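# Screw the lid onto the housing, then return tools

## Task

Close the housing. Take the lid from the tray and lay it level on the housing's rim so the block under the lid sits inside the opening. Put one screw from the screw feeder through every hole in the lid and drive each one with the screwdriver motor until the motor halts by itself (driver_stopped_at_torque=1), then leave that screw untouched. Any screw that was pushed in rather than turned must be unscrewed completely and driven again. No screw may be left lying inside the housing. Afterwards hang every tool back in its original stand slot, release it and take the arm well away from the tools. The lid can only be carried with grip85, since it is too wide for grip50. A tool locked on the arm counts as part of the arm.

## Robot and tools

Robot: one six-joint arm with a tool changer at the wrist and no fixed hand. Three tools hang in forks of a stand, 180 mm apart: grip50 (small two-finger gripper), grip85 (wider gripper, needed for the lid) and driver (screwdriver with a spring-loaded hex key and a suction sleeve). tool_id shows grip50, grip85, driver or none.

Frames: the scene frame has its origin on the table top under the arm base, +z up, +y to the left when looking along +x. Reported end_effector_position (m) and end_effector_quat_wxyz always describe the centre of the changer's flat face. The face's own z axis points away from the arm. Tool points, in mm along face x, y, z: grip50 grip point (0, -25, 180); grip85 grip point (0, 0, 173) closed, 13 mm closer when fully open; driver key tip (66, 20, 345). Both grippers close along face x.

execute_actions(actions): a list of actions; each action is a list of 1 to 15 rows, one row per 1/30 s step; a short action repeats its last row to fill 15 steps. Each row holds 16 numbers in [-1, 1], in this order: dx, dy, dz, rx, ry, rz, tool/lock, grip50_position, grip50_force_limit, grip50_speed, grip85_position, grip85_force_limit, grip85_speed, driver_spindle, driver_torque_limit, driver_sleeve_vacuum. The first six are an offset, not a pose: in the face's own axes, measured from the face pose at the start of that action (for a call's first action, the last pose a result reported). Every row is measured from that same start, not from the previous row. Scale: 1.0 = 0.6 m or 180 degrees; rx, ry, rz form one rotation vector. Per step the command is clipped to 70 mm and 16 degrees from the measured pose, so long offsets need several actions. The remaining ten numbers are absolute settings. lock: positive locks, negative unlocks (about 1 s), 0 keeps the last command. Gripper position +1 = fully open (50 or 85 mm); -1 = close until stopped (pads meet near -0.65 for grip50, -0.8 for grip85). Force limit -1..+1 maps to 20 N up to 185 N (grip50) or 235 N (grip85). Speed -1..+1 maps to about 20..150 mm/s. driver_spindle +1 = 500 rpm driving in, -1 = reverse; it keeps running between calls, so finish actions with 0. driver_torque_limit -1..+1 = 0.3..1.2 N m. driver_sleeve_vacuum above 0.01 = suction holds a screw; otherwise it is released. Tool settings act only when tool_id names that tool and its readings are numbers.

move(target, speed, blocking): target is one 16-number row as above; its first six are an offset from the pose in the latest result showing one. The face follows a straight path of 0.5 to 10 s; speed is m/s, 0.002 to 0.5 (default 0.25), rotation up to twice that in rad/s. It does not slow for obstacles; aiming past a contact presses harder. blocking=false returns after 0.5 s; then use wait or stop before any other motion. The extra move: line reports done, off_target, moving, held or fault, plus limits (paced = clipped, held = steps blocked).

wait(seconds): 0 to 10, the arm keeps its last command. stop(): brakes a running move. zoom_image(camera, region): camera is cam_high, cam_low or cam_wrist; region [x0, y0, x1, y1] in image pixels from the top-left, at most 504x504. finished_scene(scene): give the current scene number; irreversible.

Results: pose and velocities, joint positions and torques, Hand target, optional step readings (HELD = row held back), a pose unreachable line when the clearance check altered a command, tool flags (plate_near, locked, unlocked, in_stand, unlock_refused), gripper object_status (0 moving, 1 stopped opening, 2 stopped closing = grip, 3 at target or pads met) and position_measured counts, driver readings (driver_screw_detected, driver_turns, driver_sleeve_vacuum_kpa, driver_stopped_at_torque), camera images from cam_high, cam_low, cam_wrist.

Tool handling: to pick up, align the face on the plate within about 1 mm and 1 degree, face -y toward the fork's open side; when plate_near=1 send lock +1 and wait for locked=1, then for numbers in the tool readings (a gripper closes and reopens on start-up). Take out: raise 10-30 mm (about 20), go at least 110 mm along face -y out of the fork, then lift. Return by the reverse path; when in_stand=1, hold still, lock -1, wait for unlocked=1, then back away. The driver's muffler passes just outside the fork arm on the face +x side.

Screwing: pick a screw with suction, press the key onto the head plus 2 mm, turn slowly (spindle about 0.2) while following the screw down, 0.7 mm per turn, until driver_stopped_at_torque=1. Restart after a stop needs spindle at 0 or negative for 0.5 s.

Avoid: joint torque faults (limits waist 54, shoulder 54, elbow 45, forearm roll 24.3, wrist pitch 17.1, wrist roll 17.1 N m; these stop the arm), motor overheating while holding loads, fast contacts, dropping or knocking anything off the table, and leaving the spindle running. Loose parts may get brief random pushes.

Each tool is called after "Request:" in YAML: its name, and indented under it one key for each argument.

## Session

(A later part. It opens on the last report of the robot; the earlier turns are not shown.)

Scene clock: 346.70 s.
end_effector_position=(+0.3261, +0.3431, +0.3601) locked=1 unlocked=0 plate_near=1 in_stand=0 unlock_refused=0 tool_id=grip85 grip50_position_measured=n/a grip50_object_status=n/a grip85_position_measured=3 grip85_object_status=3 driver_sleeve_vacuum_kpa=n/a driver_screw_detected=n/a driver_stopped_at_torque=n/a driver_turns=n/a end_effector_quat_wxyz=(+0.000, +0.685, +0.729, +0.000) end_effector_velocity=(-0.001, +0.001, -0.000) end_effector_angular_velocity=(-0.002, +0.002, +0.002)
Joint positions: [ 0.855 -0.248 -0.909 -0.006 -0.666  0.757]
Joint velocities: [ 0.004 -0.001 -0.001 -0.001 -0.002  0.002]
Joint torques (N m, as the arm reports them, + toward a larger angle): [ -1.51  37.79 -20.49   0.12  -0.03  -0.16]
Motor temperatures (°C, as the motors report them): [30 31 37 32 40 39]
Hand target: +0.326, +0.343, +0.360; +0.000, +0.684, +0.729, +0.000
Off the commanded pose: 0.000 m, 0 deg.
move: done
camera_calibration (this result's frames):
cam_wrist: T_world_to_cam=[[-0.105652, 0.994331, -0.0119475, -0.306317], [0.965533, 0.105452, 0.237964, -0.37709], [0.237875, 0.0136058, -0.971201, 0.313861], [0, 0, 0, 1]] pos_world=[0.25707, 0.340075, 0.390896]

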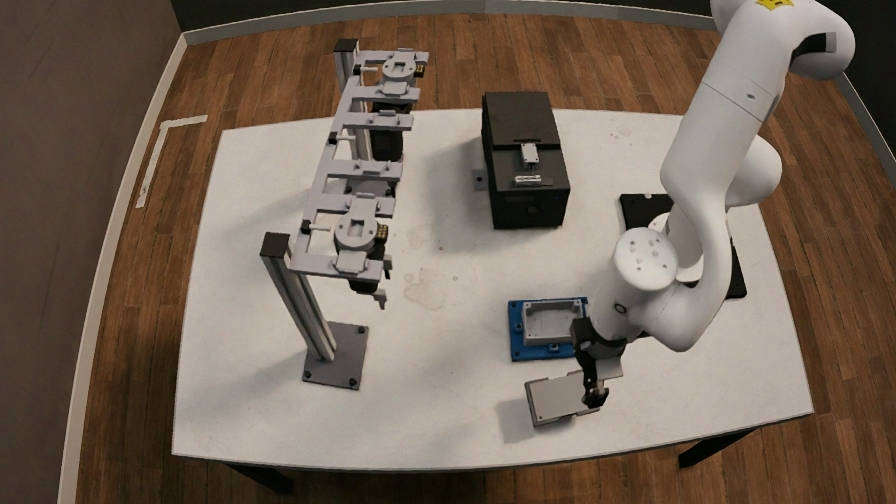

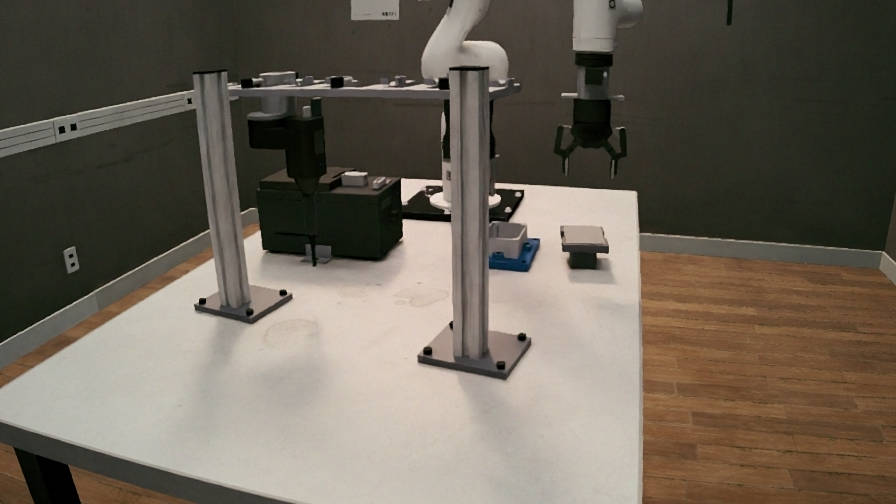

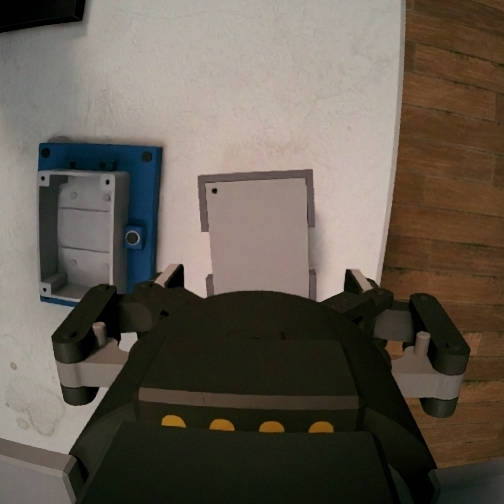

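Request:
move:
  target: [-0.0117,0.0233,0.15,0,0,-0.0206,0,0,0,0,1,0,0.5,0,0,0]
  speed: 0.2

Scene clock: 445.57 s.
end_effector_position=(+0.3406, +0.3369, +0.2705) locked=1 unlocked=0 plate_near=1 in_stand=0 unlock_refused=0 tool_id=grip85 grip50_position_measured=n/a grip50_object_status=n/a grip85_position_measured=3 grip85_object_status=3 driver_sleeve_vacuum_kpa=n/a driver_screw_detected=n/a driver_stopped_at_torque=n/a driver_turns=n/a end_effector_quat_wxyz=(+0.000, +0.661, +0.751, +0.001) end_effector_velocity=(-0.001, -0.000, -0.002) end_effector_angular_velocity=(-0.001, +0.002, +0.000)
Joint positions: [ 0.823 -0.41  -0.876 -0.01  -0.47   0.665]
Joint velocities: [-0.    -0.002  0.001  0.001  0.002 -0.001]
Joint torques (N m, as the arm reports them, + toward a larger angle): [ -1.59  41.7  -17.38  -0.24  -0.02  -0.25]
Motor temperatures (°C, as the motors report them): [30 31 38 32 39 39]
Hand target: +0.341, +0.337, +0.270; +0.000, +0.661, +0.751, +0.000
Off the commanded pose: 0.000 m, 0 deg.
move: done
camera_calibration (this result's frames):
cam_wrist: T_world_to_cam=[[-0.169523, 0.985455, -0.011879, -0.27499], [0.956556, 0.167428, 0.238681, -0.387201], [0.237198, 0.0290989, -0.971025, 0.2184], [0, 0, 0, 1]] pos_world=[0.271958, 0.329464, 0.301223]

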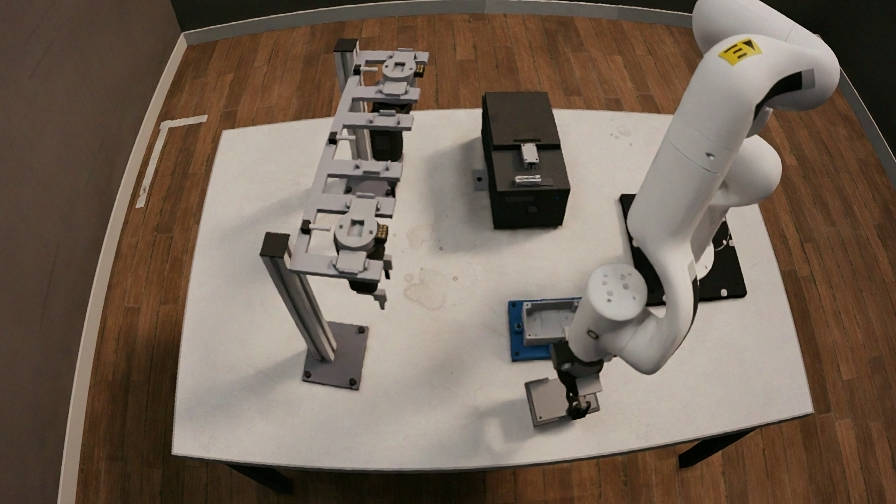

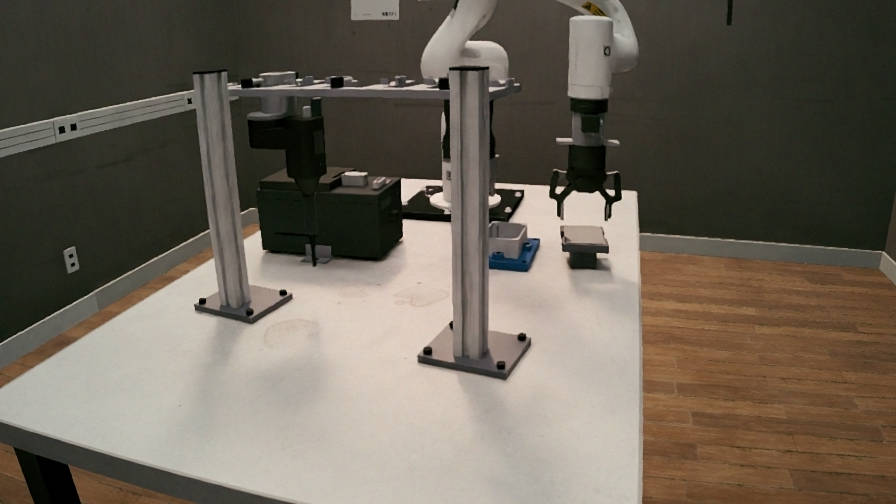

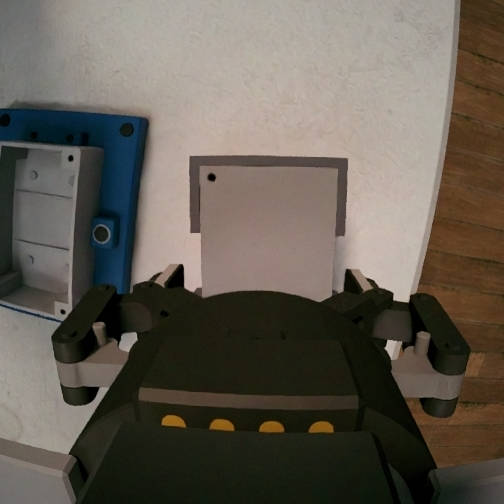

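Request:
zoom_image:
  camera: "cam_wrist"
  region: [140, 140, 400, 310]

Request:
zoom_image:
  camera: "cam_low"
  region: [520, 150, 660, 280]

Region (140, 140, 400, 310) of cam_wrist's 504x504 image, scaled by 1.938, with more detail than that image has; it fills the top 330 rows of this view, and the rest is white.

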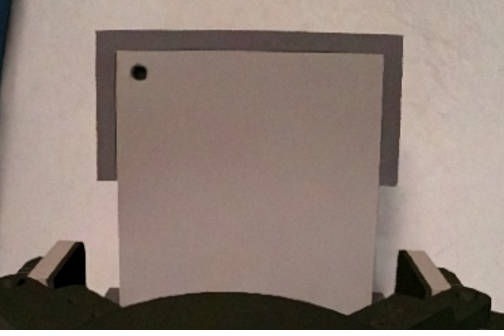

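Region (520, 150, 660, 280) of cam_low's 896x504 image, scaled by 3.600, with more detail than that image has; it fills the top 468 rows of this view, and the rest is white.

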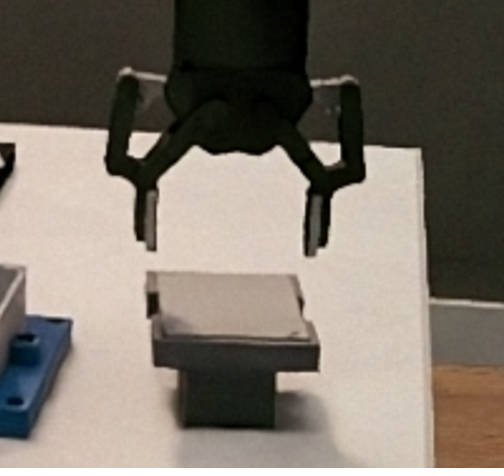

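Request:
move:
  target: [0.0033,-0.0067,0.05,0,0,-0.0035,0,0,0,0,1,0,0.5,0,0,0]
  speed: 0.08

Request:
zoom_image:
  camera: "cam_low"
  region: [530, 160, 650, 280]

Request:
zoom_image:
  camera: "cam_wrist"
  region: [140, 140, 400, 310]

Scene clock: 475.70 s.
end_effector_position=(+0.3365, +0.3384, +0.2406) locked=1 unlocked=0 plate_near=1 in_stand=0 unlock_refused=0 tool_id=grip85 grip50_position_measured=n/a grip50_object_status=n/a grip85_position_measured=3 grip85_object_status=3 driver_sleeve_vacuum_kpa=n/a driver_screw_detected=n/a driver_stopped_at_torque=n/a driver_turns=n/a end_effector_quat_wxyz=(+0.000, +0.657, +0.754, +0.001) end_effector_velocity=(+0.000, -0.000, -0.000) end_effector_angular_velocity=(+0.001, -0.001, -0.000)
Joint positions: [ 0.831 -0.465 -0.865 -0.011 -0.404  0.664]
Joint velocities: [-0.    -0.001  0.     0.     0.003 -0.   ]
Joint torques (N m, as the arm reports them, + toward a larger angle): [ -2.08  42.84 -16.3    0.29  -0.13  -0.44]
Motor temperatures (°C, as the motors report them): [30 31 38 32 39 39]
Hand target: +0.336, +0.338, +0.240; +0.000, +0.657, +0.754, +0.001
Off the commanded pose: 0.000 m, 0 deg.
move: done
camera_calibration (this result's frames):
cam_wrist: T_world_to_cam=[[-0.180261, 0.983548, -0.0118036, -0.273255], [0.95461, 0.177825, 0.238953, -0.379317], [0.23712, 0.031806, -0.97096, 0.189454], [0, 0, 0, 1]] pos_world=[0.267919, 0.330186, 0.271365]

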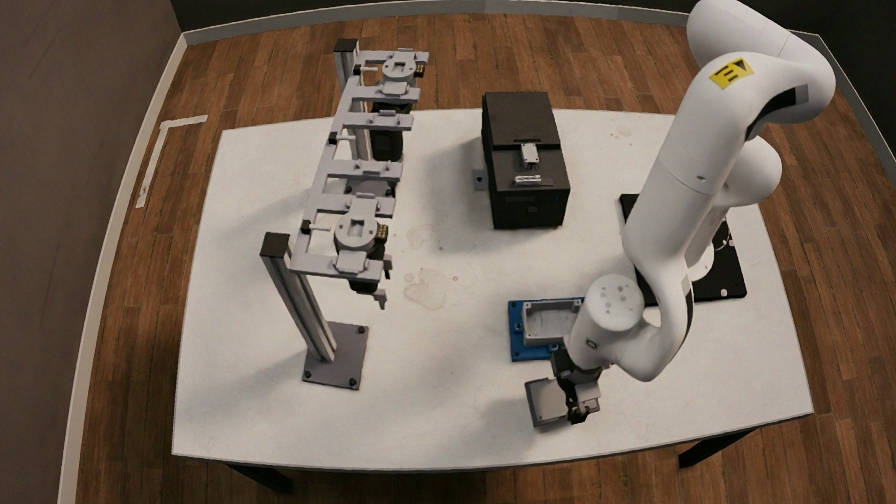

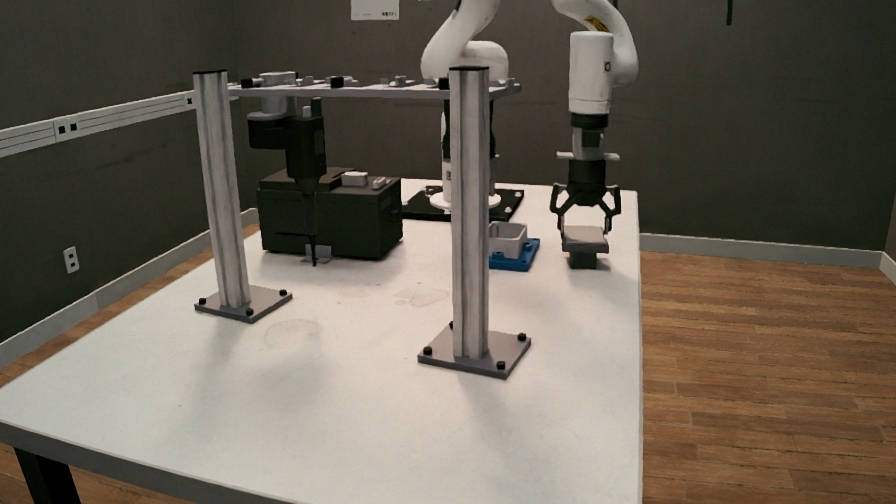

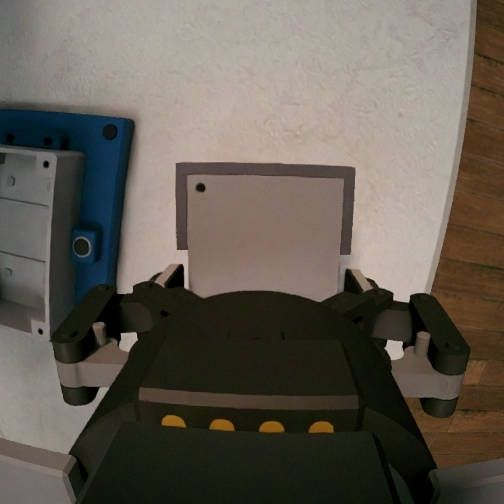

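Region (530, 160, 650, 280) of cam_low's 896x504 image, scaled by 4.200, with more detail than that image has.

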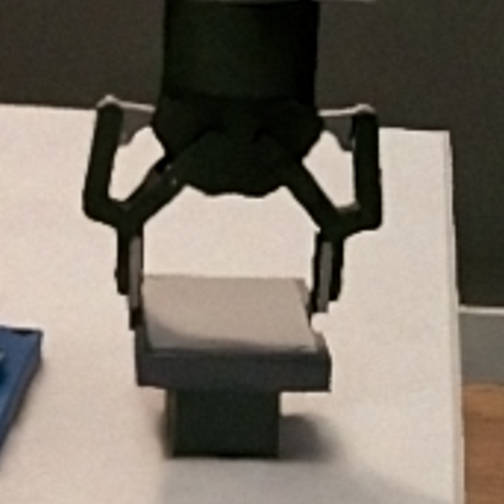

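Region (140, 140, 400, 310) of cam_wrist's 504x504 image, scaled by 1.938, with more detail than that image has; it fills the top 330 rows of this view, and the rest is white.

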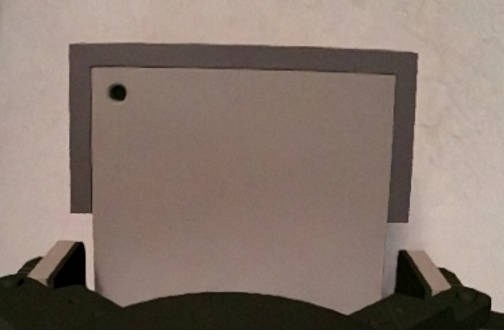

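Request:
execute_actions:
  actions:
    - [[0.0008,0,0.01,0,0,0,0,0,0,0,1,0,0.5,0,0,0]]

Request:
zoom_image:
  camera: "cam_low"
  region: [540, 190, 640, 280]

Request:
zoom_image:
  camera: "cam_high"
  region: [500, 340, 640, 450]

Scene clock: 487.93 s.
end_effector_position=(+0.3365, +0.3389, +0.2347) locked=1 unlocked=0 plate_near=1 in_stand=0 unlock_refused=0 tool_id=grip85 grip50_position_measured=n/a grip50_object_status=n/a grip85_position_measured=3 grip85_object_status=3 driver_sleeve_vacuum_kpa=n/a driver_screw_detected=n/a driver_stopped_at_torque=n/a driver_turns=n/a end_effector_quat_wxyz=(+0.000, +0.657, +0.754, +0.001) end_effector_velocity=(-0.000, +0.000, -0.000) end_effector_angular_velocity=(-0.000, +0.000, -0.000)
Joint positions: [ 0.832 -0.477 -0.865 -0.012 -0.391  0.665]
Joint velocities: [ 0.001 -0.     0.     0.001  0.     0.   ]
Joint torques (N m, as the arm reports them, + toward a larger angle): [ -2.25  42.82 -16.57  -0.15  -0.02  -0.16]
Motor temperatures (°C, as the motors report them): [30 31 37 32 39 39]
Hand target: +0.336, +0.339, +0.235; +0.000, +0.657, +0.754, +0.001
Off the commanded pose: 0.000 m, 0 deg.
Step readings (end_effector_position):
0: (+0.3365, +0.3384, +0.2405)
1: (+0.3365, +0.3384, +0.2404)
2: (+0.3366, +0.3385, +0.2398)
4: (+0.3365, +0.3388, +0.2369)
8: (+0.3364, +0.3387, +0.2347)
15: end_effector_position above
camera_calibration (this result's frames):
cam_wrist: T_world_to_cam=[[-0.18025, 0.98355, -0.0117726, -0.273821], [0.954596, 0.177804, 0.239025, -0.377948], [0.237186, 0.0318461, -0.970942, 0.183622], [0, 0, 0, 1]] pos_world=[0.267878, 0.33067, 0.265402]

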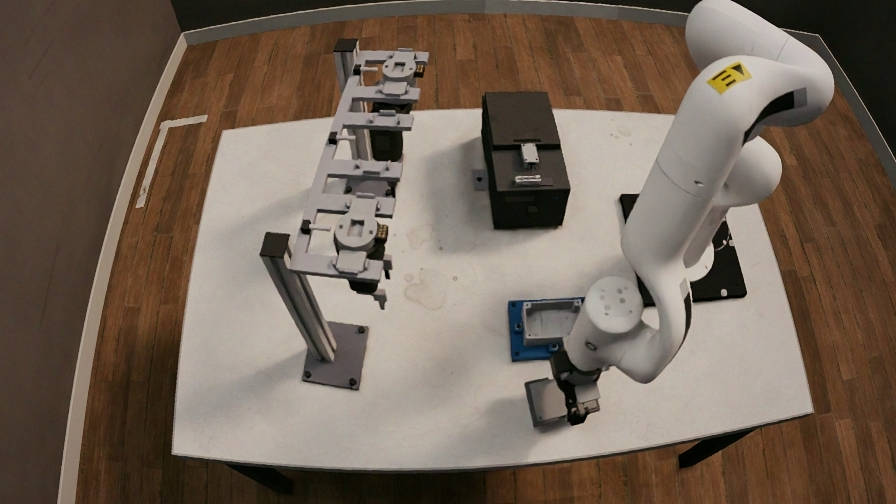

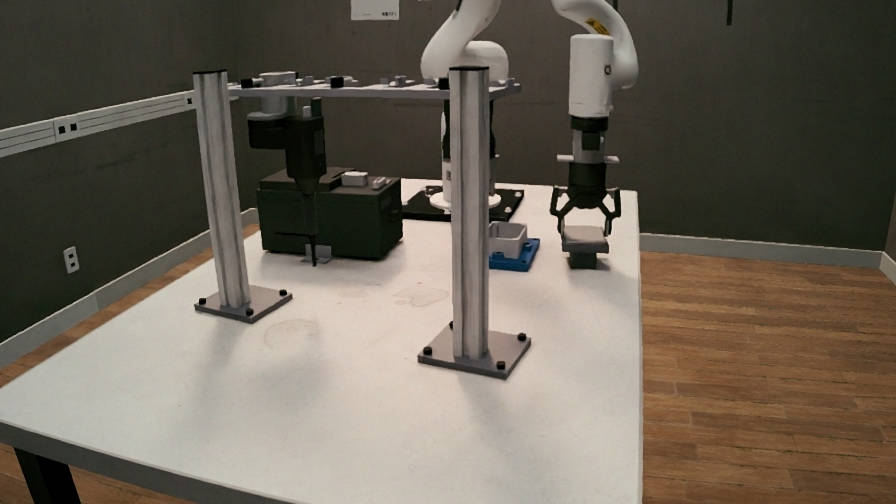

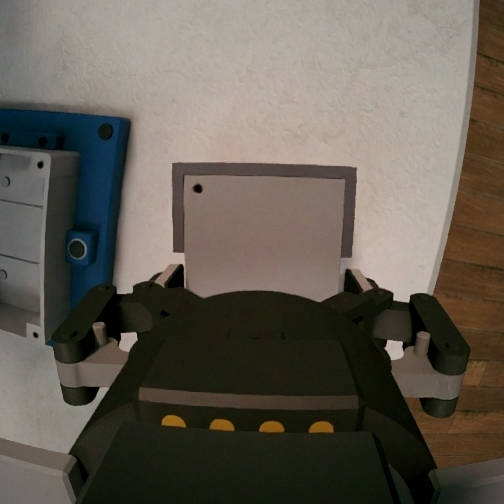

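Region (540, 190, 640, 280) of cam_low's 896x504 image, scaled by 5.040, with more detail than that image has; it fills the top 454 rows of this view, and the rest is white.

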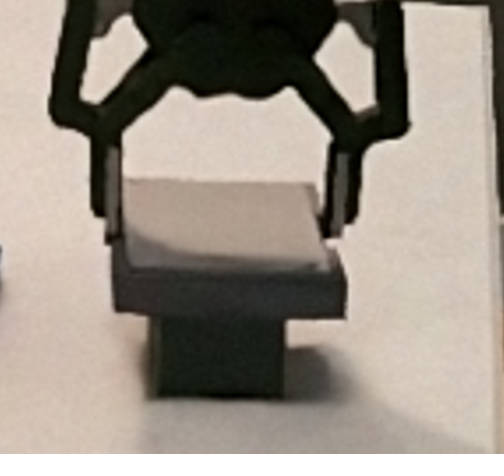

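Region (500, 340, 640, 450) of cam_high's 896x504 image, scaled by 3.600, with more detail than that image has; it fills the top 396 rows of this view, and the rest is white.

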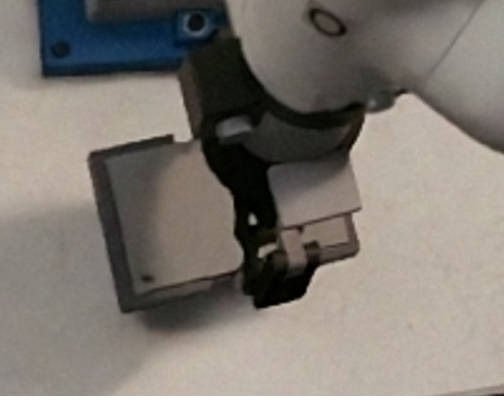

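Request:
execute_actions:
  actions:
    - [[0,0,0,0,0,0,0,0,0,0,-1,0,-0.6,0,0,0]]
    - [[0,0,0,0,0,0,0,0,0,0,-1,0,-0.6,0,0,0]]

Request:
zoom_image:
  camera: "cam_low"
  region: [540, 190, 640, 280]

Scene clock: 501.07 s.
end_effector_position=(+0.3366, +0.3386, +0.2354) locked=1 unlocked=0 plate_near=1 in_stand=0 unlock_refused=0 tool_id=grip85 grip50_position_measured=n/a grip50_object_status=n/a grip85_position_measured=27 grip85_object_status=2 driver_sleeve_vacuum_kpa=n/a driver_screw_detected=n/a driver_stopped_at_torque=n/a driver_turns=n/a end_effector_quat_wxyz=(+0.000, +0.657, +0.754, -0.000) end_effector_velocity=(-0.000, +0.000, +0.000) end_effector_angular_velocity=(-0.000, -0.000, +0.001)
Joint positions: [ 0.832 -0.476 -0.866 -0.012 -0.395  0.665]
Joint velocities: [ 0.  0. -0. -0. -0. -0.]
Joint torques (N m, as the arm reports them, + toward a larger angle): [  5.63  24.77 -13.75   1.66   5.18   0.  ]
Motor temperatures (°C, as the motors report them): [30 31 37 32 39 39]
Hand target: +0.337, +0.339, +0.235; +0.000, +0.657, +0.754, -0.000
Off the commanded pose: 0.000 m, 0 deg.
Step readings (end_effector_position; steps 1 to 15: 1st action; 16 to 30: 2nd action):
0: (+0.3365, +0.3389, +0.2346)
1: (+0.3365, +0.3389, +0.2346)
2: (+0.3365, +0.3389, +0.2346)
4: (+0.3365, +0.3389, +0.2347)
8: (+0.3366, +0.3386, +0.2352)
15: (+0.3365, +0.3386, +0.2354)
16: (+0.3365, +0.3387, +0.2354)
17: (+0.3365, +0.3386, +0.2354)
19: (+0.3366, +0.3386, +0.2354)
23: (+0.3366, +0.3386, +0.2354)
30: end_effector_position above
camera_calibration (this result's frames):
cam_wrist: T_world_to_cam=[[-0.180273, 0.98353, -0.0130505, -0.27322], [0.954899, 0.178177, 0.237533, -0.378011], [0.235946, 0.0303589, -0.971292, 0.185334], [0, 0, 0, 1]] pos_world=[0.267979, 0.330446, 0.266238]

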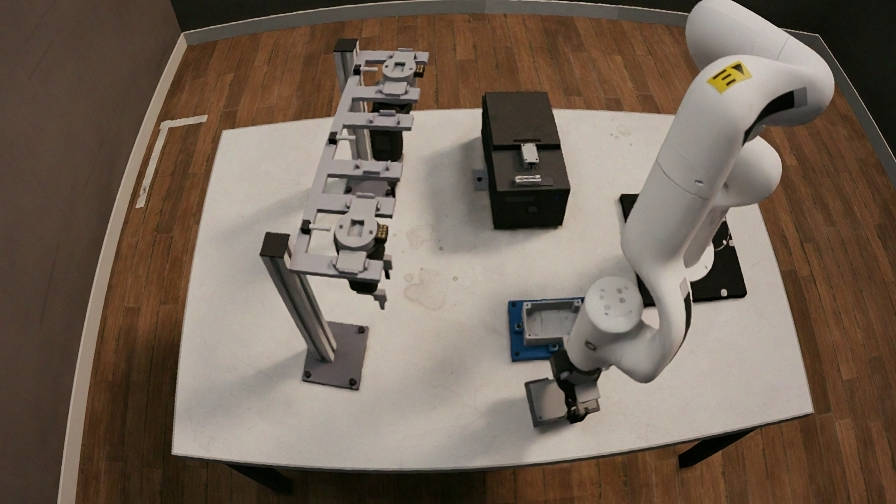

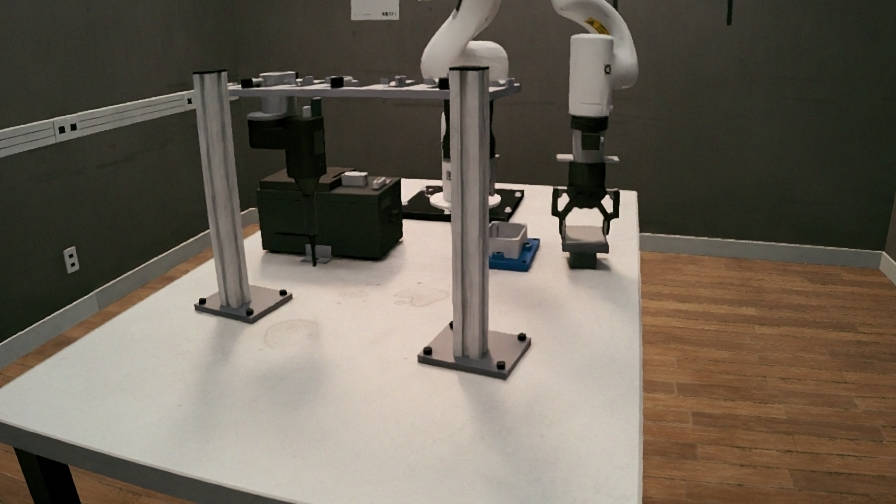

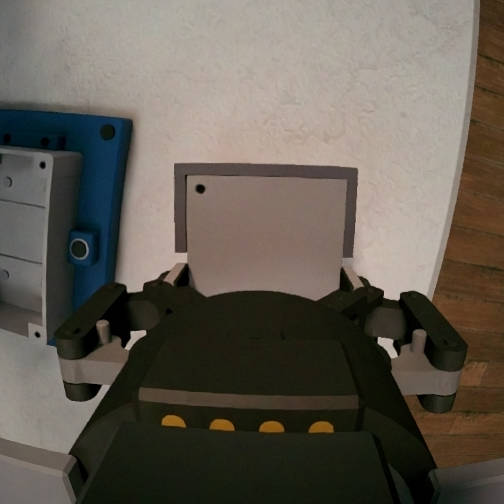

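Region (540, 190, 640, 280) of cam_low's 896x504 image, scaled by 5.040, with more detail than that image has; it fills the top 454 rows of this view, and the rest is white.

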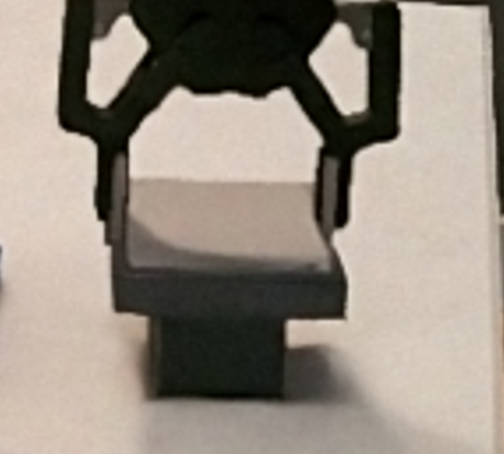

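Request:
move:
  target: [0,0,-0.12,0,0,0,0,0,0,0,-1,0,-0.6,0,0,0]
  speed: 0.06

Request:
zoom_image:
  camera: "cam_low"
  region: [470, 130, 650, 290]

Scene clock: 507.13 s.
end_effector_position=(+0.3365, +0.3388, +0.3072) locked=1 unlocked=0 plate_near=1 in_stand=0 unlock_refused=0 tool_id=grip85 grip50_position_measured=n/a grip50_object_status=n/a grip85_position_measured=28 grip85_object_status=2 driver_sleeve_vacuum_kpa=n/a driver_screw_detected=n/a driver_stopped_at_torque=n/a driver_turns=n/a end_effector_quat_wxyz=(+0.000, +0.656, +0.754, -0.000) end_effector_velocity=(-0.000, -0.000, +0.000) end_effector_angular_velocity=(+0.000, -0.000, +0.001)
Joint positions: [ 0.832 -0.341 -0.887 -0.008 -0.551  0.661]
Joint velocities: [-0.     0.001  0.001 -0.     0.    -0.001]
Joint torques (N m, as the arm reports them, + toward a larger angle): [ -1.28  41.4  -18.99   0.07  -0.07  -0.25]
Motor temperatures (°C, as the motors report them): [30 31 37 32 40 39]
Hand target: +0.337, +0.339, +0.307; +0.000, +0.656, +0.754, -0.000
Off the commanded pose: 0.000 m, 0 deg.
move: done
camera_calibration (this result's frames):
cam_wrist: T_world_to_cam=[[-0.1804, 0.983507, -0.0130305, -0.272379], [0.954964, 0.178307, 0.23717, -0.394957], [0.235582, 0.0303419, -0.971381, 0.255262], [0, 0, 0, 1]] pos_world=[0.267897, 0.330565, 0.33808]

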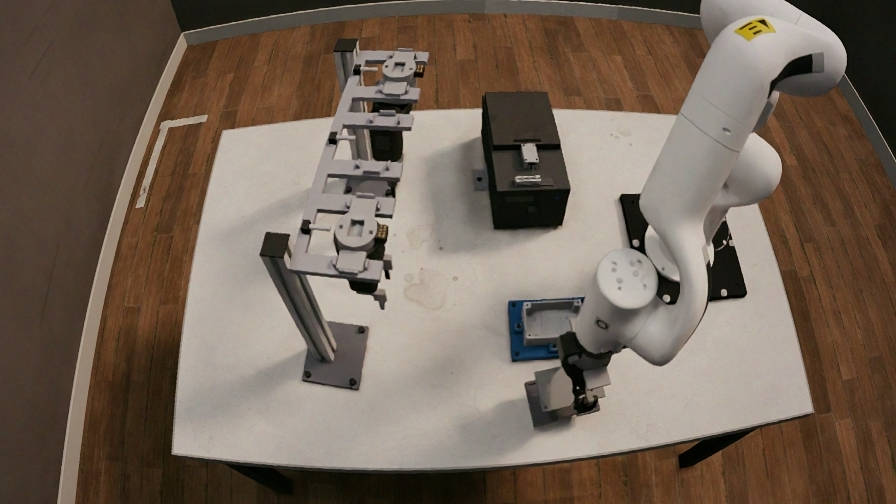

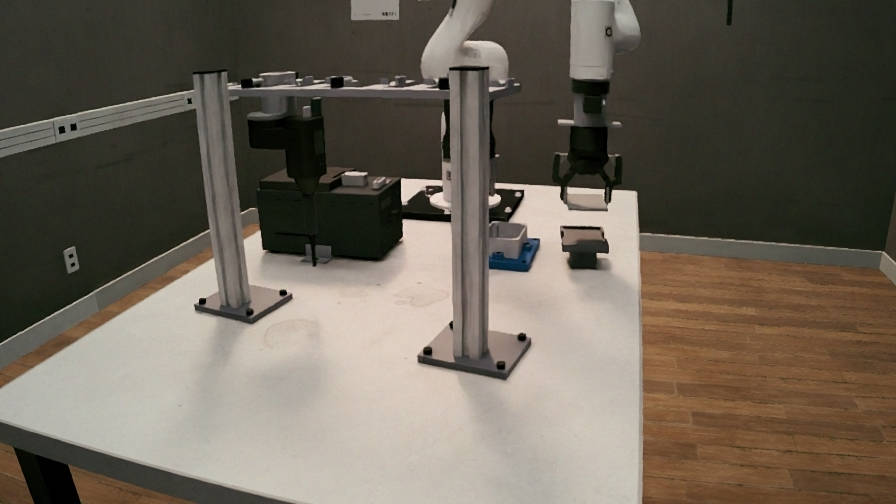

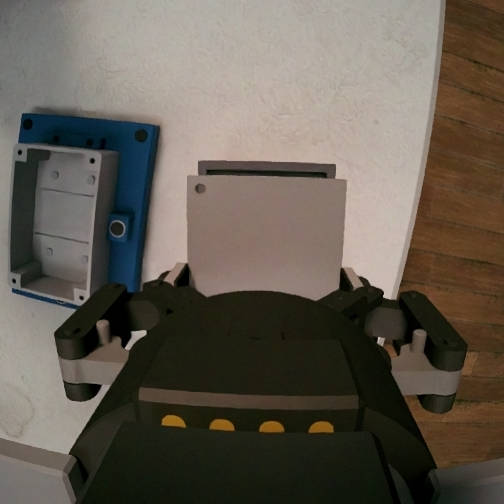

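Region (470, 130, 650, 290) of cam_low's 896x504 image, scaled by 2.800, with more detail than that image has.

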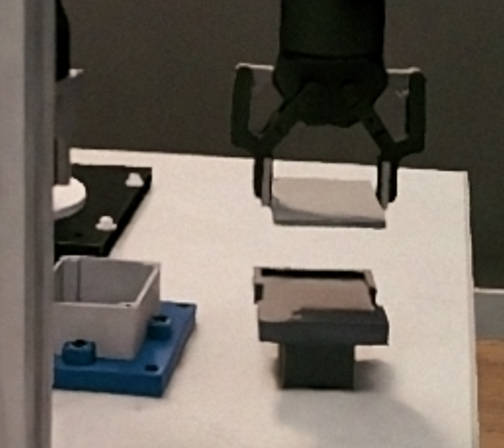

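Request:
zoom_image:
  camera: "cam_wrist"
  region: [0, 100, 240, 320]

Region (0, 100, 240, 320) of cam_wrist's 504x504 image, scaled by 2.100, with more detail than that image has; it fills the top 462 rows of this view, and the rest is white.

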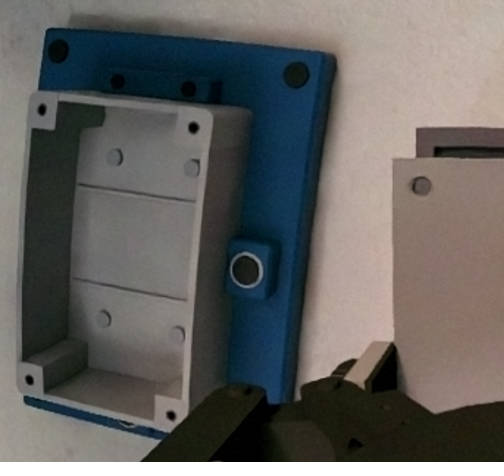

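Request:
move:
  target: [-0.27,-0.032,0.045,0,0,0.049,0,0,0,0,-1,0,-0.6,0,0,0]
  speed: 0.2

Scene clock: 628.43 s.
end_effector_position=(+0.3398, +0.1758, +0.2807) locked=1 unlocked=0 plate_near=1 in_stand=0 unlock_refused=0 tool_id=grip85 grip50_position_measured=n/a grip50_object_status=n/a grip85_position_measured=28 grip85_object_status=2 driver_sleeve_vacuum_kpa=n/a driver_screw_detected=n/a driver_stopped_at_torque=n/a driver_turns=n/a end_effector_quat_wxyz=(+0.001, +0.712, +0.702, -0.000) end_effector_velocity=(-0.001, -0.001, -0.001) end_effector_angular_velocity=(+0.000, +0.002, -0.000)
Joint positions: [ 0.523 -0.188 -0.609 -0.016 -0.425  0.513]
Joint velocities: [-0.002  0.     0.002  0.002  0.    -0.004]
Joint torques (N m, as the arm reports them, + toward a larger angle): [ -1.01  29.34 -16.84   0.06   0.03  -0.33]
Motor temperatures (°C, as the motors report them): [30 31 38 32 39 39]
Hand target: +0.340, +0.176, +0.281; +0.001, +0.713, +0.702, -0.000
Off the commanded pose: 0.000 m, 0 deg.
move: done
camera_calibration (this result's frames):
cam_wrist: T_world_to_cam=[[-0.0276131, 0.999531, -0.0132466, -0.16653], [0.970739, 0.0299753, 0.238261, -0.342378], [0.238546, -0.00627987, -0.971111, 0.239014], [0, 0, 0, 1]] pos_world=[0.270745, 0.178216, 0.311478]

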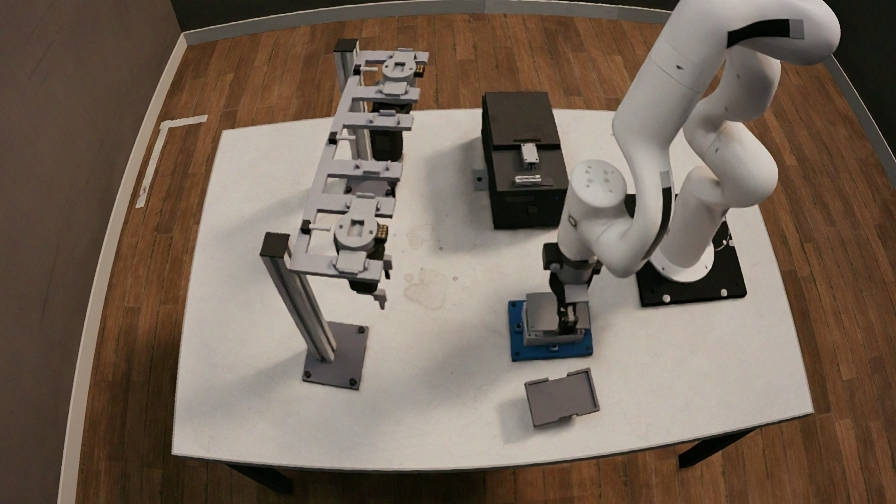

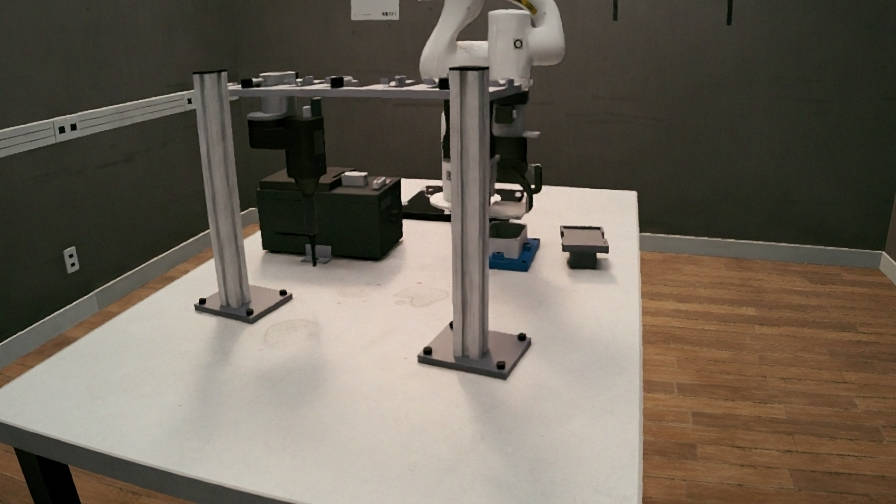

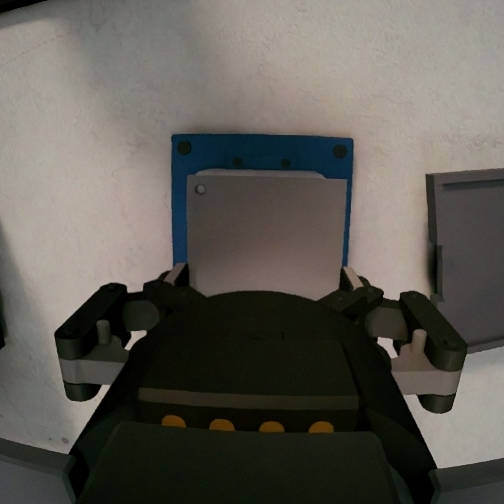

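Request:
zoom_image:
  camera: "cam_wrist"
  region: [160, 120, 370, 300]

Request:
zoom_image:
  camera: "cam_high"
  region: [490, 260, 630, 380]

Region (160, 120, 370, 300) of cam_wrist's 504x504 image, scaled by 2.400, with more detail than that image has; it fills the top 432 rows of this view, and the rest is white.

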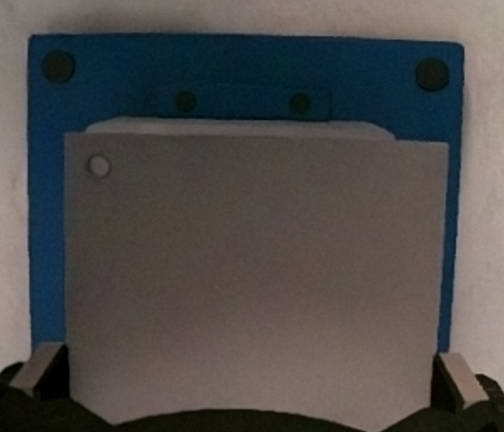

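Region (490, 260, 630, 380) of cam_high's 896x504 image, scaled by 3.600, with more detail than that image has; it fills the top 432 rows of this view, and the rest is white.

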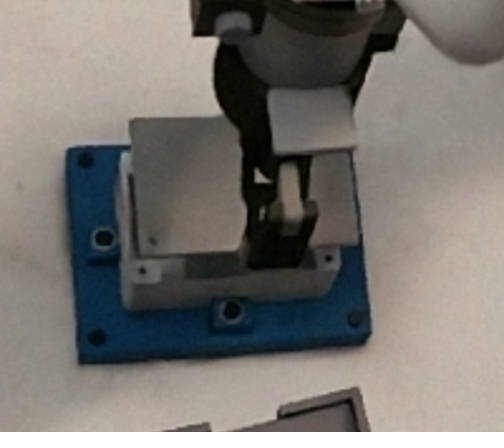

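Request:
move:
  target: [-0.0025,0,0.04,0,0,0,0,0,0,0,-1,0,-0.6,0,0,0]
  speed: 0.05

Request:
zoom_image:
  camera: "cam_wrist"
  region: [160, 120, 370, 300]

Request:
zoom_image:
  camera: "cam_high"
  region: [490, 260, 630, 380]

Request:
zoom_image:
  camera: "cam_low"
  region: [470, 170, 570, 280]

Scene clock: 693.83 s.
end_effector_position=(+0.3398, +0.1743, +0.2568) locked=1 unlocked=0 plate_near=1 in_stand=0 unlock_refused=0 tool_id=grip85 grip50_position_measured=n/a grip50_object_status=n/a grip85_position_measured=28 grip85_object_status=2 driver_sleeve_vacuum_kpa=n/a driver_screw_detected=n/a driver_stopped_at_torque=n/a driver_turns=n/a end_effector_quat_wxyz=(+0.001, +0.713, +0.702, -0.000) end_effector_velocity=(+0.000, +0.000, -0.000) end_effector_angular_velocity=(+0.001, -0.002, -0.000)
Joint positions: [ 0.52  -0.243 -0.6   -0.019 -0.36   0.513]
Joint velocities: [-0.    -0.001  0.    -0.     0.003  0.   ]
Joint torques (N m, as the arm reports them, + toward a larger angle): [ -1.61  29.84 -16.11  -0.08   0.05  -0.34]
Motor temperatures (°C, as the motors report them): [30 31 38 32 39 39]
Hand target: +0.340, +0.174, +0.257; +0.001, +0.713, +0.702, -0.000
Off the commanded pose: 0.000 m, 0 deg.
move: done
camera_calibration (this result's frames):
cam_wrist: T_world_to_cam=[[-0.0275666, 0.999532, -0.013246, -0.165325], [0.970686, 0.0299315, 0.238482, -0.336722], [0.238767, -0.00628358, -0.971057, 0.215721], [0, 0, 0, 1]] pos_world=[0.270787, 0.176682, 0.287589]

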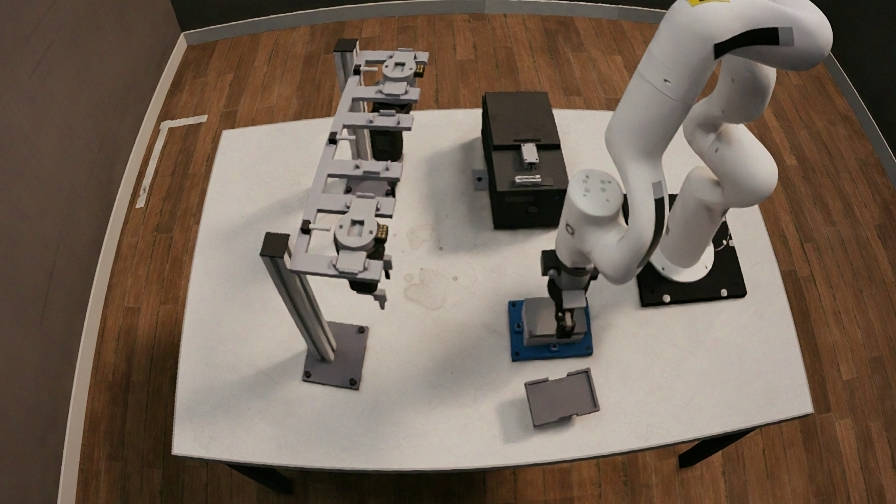

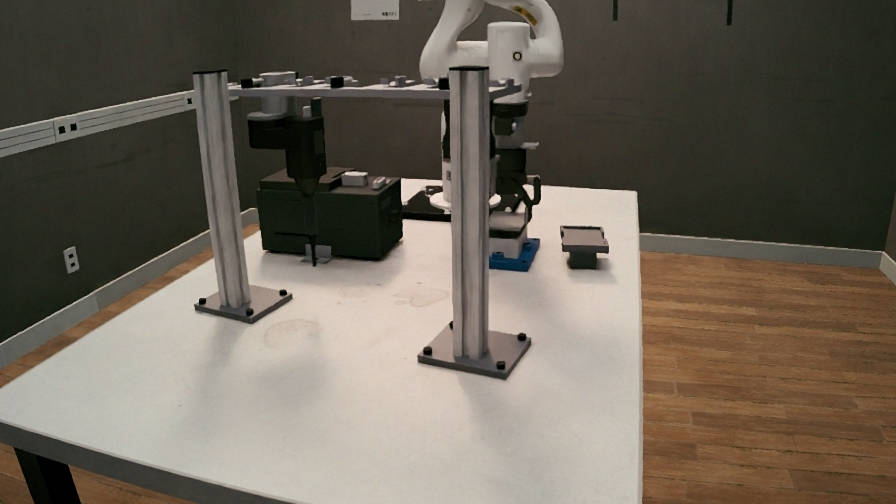

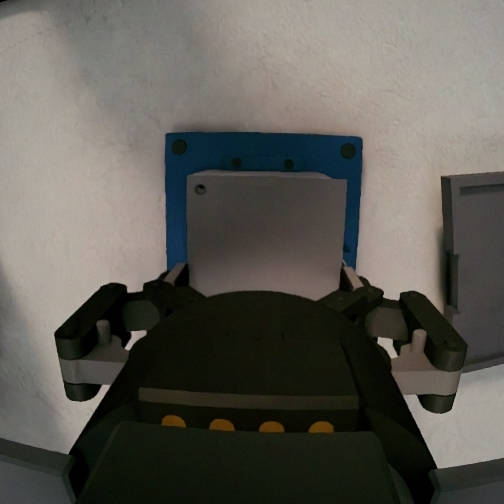

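Region (160, 120, 370, 300) of cam_wrist's 504x504 image, scaled by 2.400, with more detail than that image has; it fills the top 432 rows of this view, and the rest is white.

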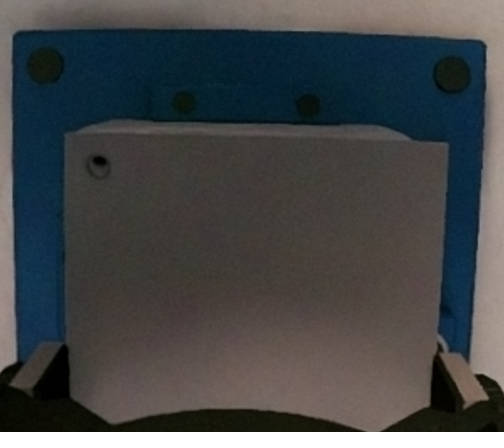

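Region (490, 260, 630, 380) of cam_high's 896x504 image, scaled by 3.600, with more detail than that image has; it fills the top 432 rows of this view, and the rest is white.

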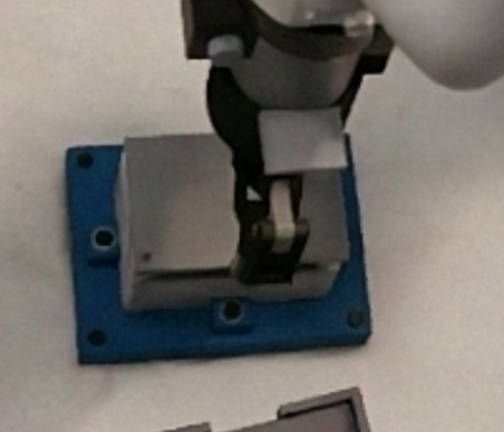

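Region (470, 170, 570, 280) of cam_low's 896x504 image, scaled by 4.582, with more detail than that image has; it fills the left 458 columns of this view, and the rest is white.

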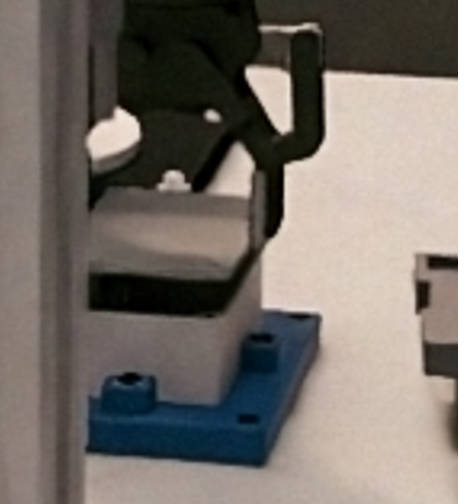

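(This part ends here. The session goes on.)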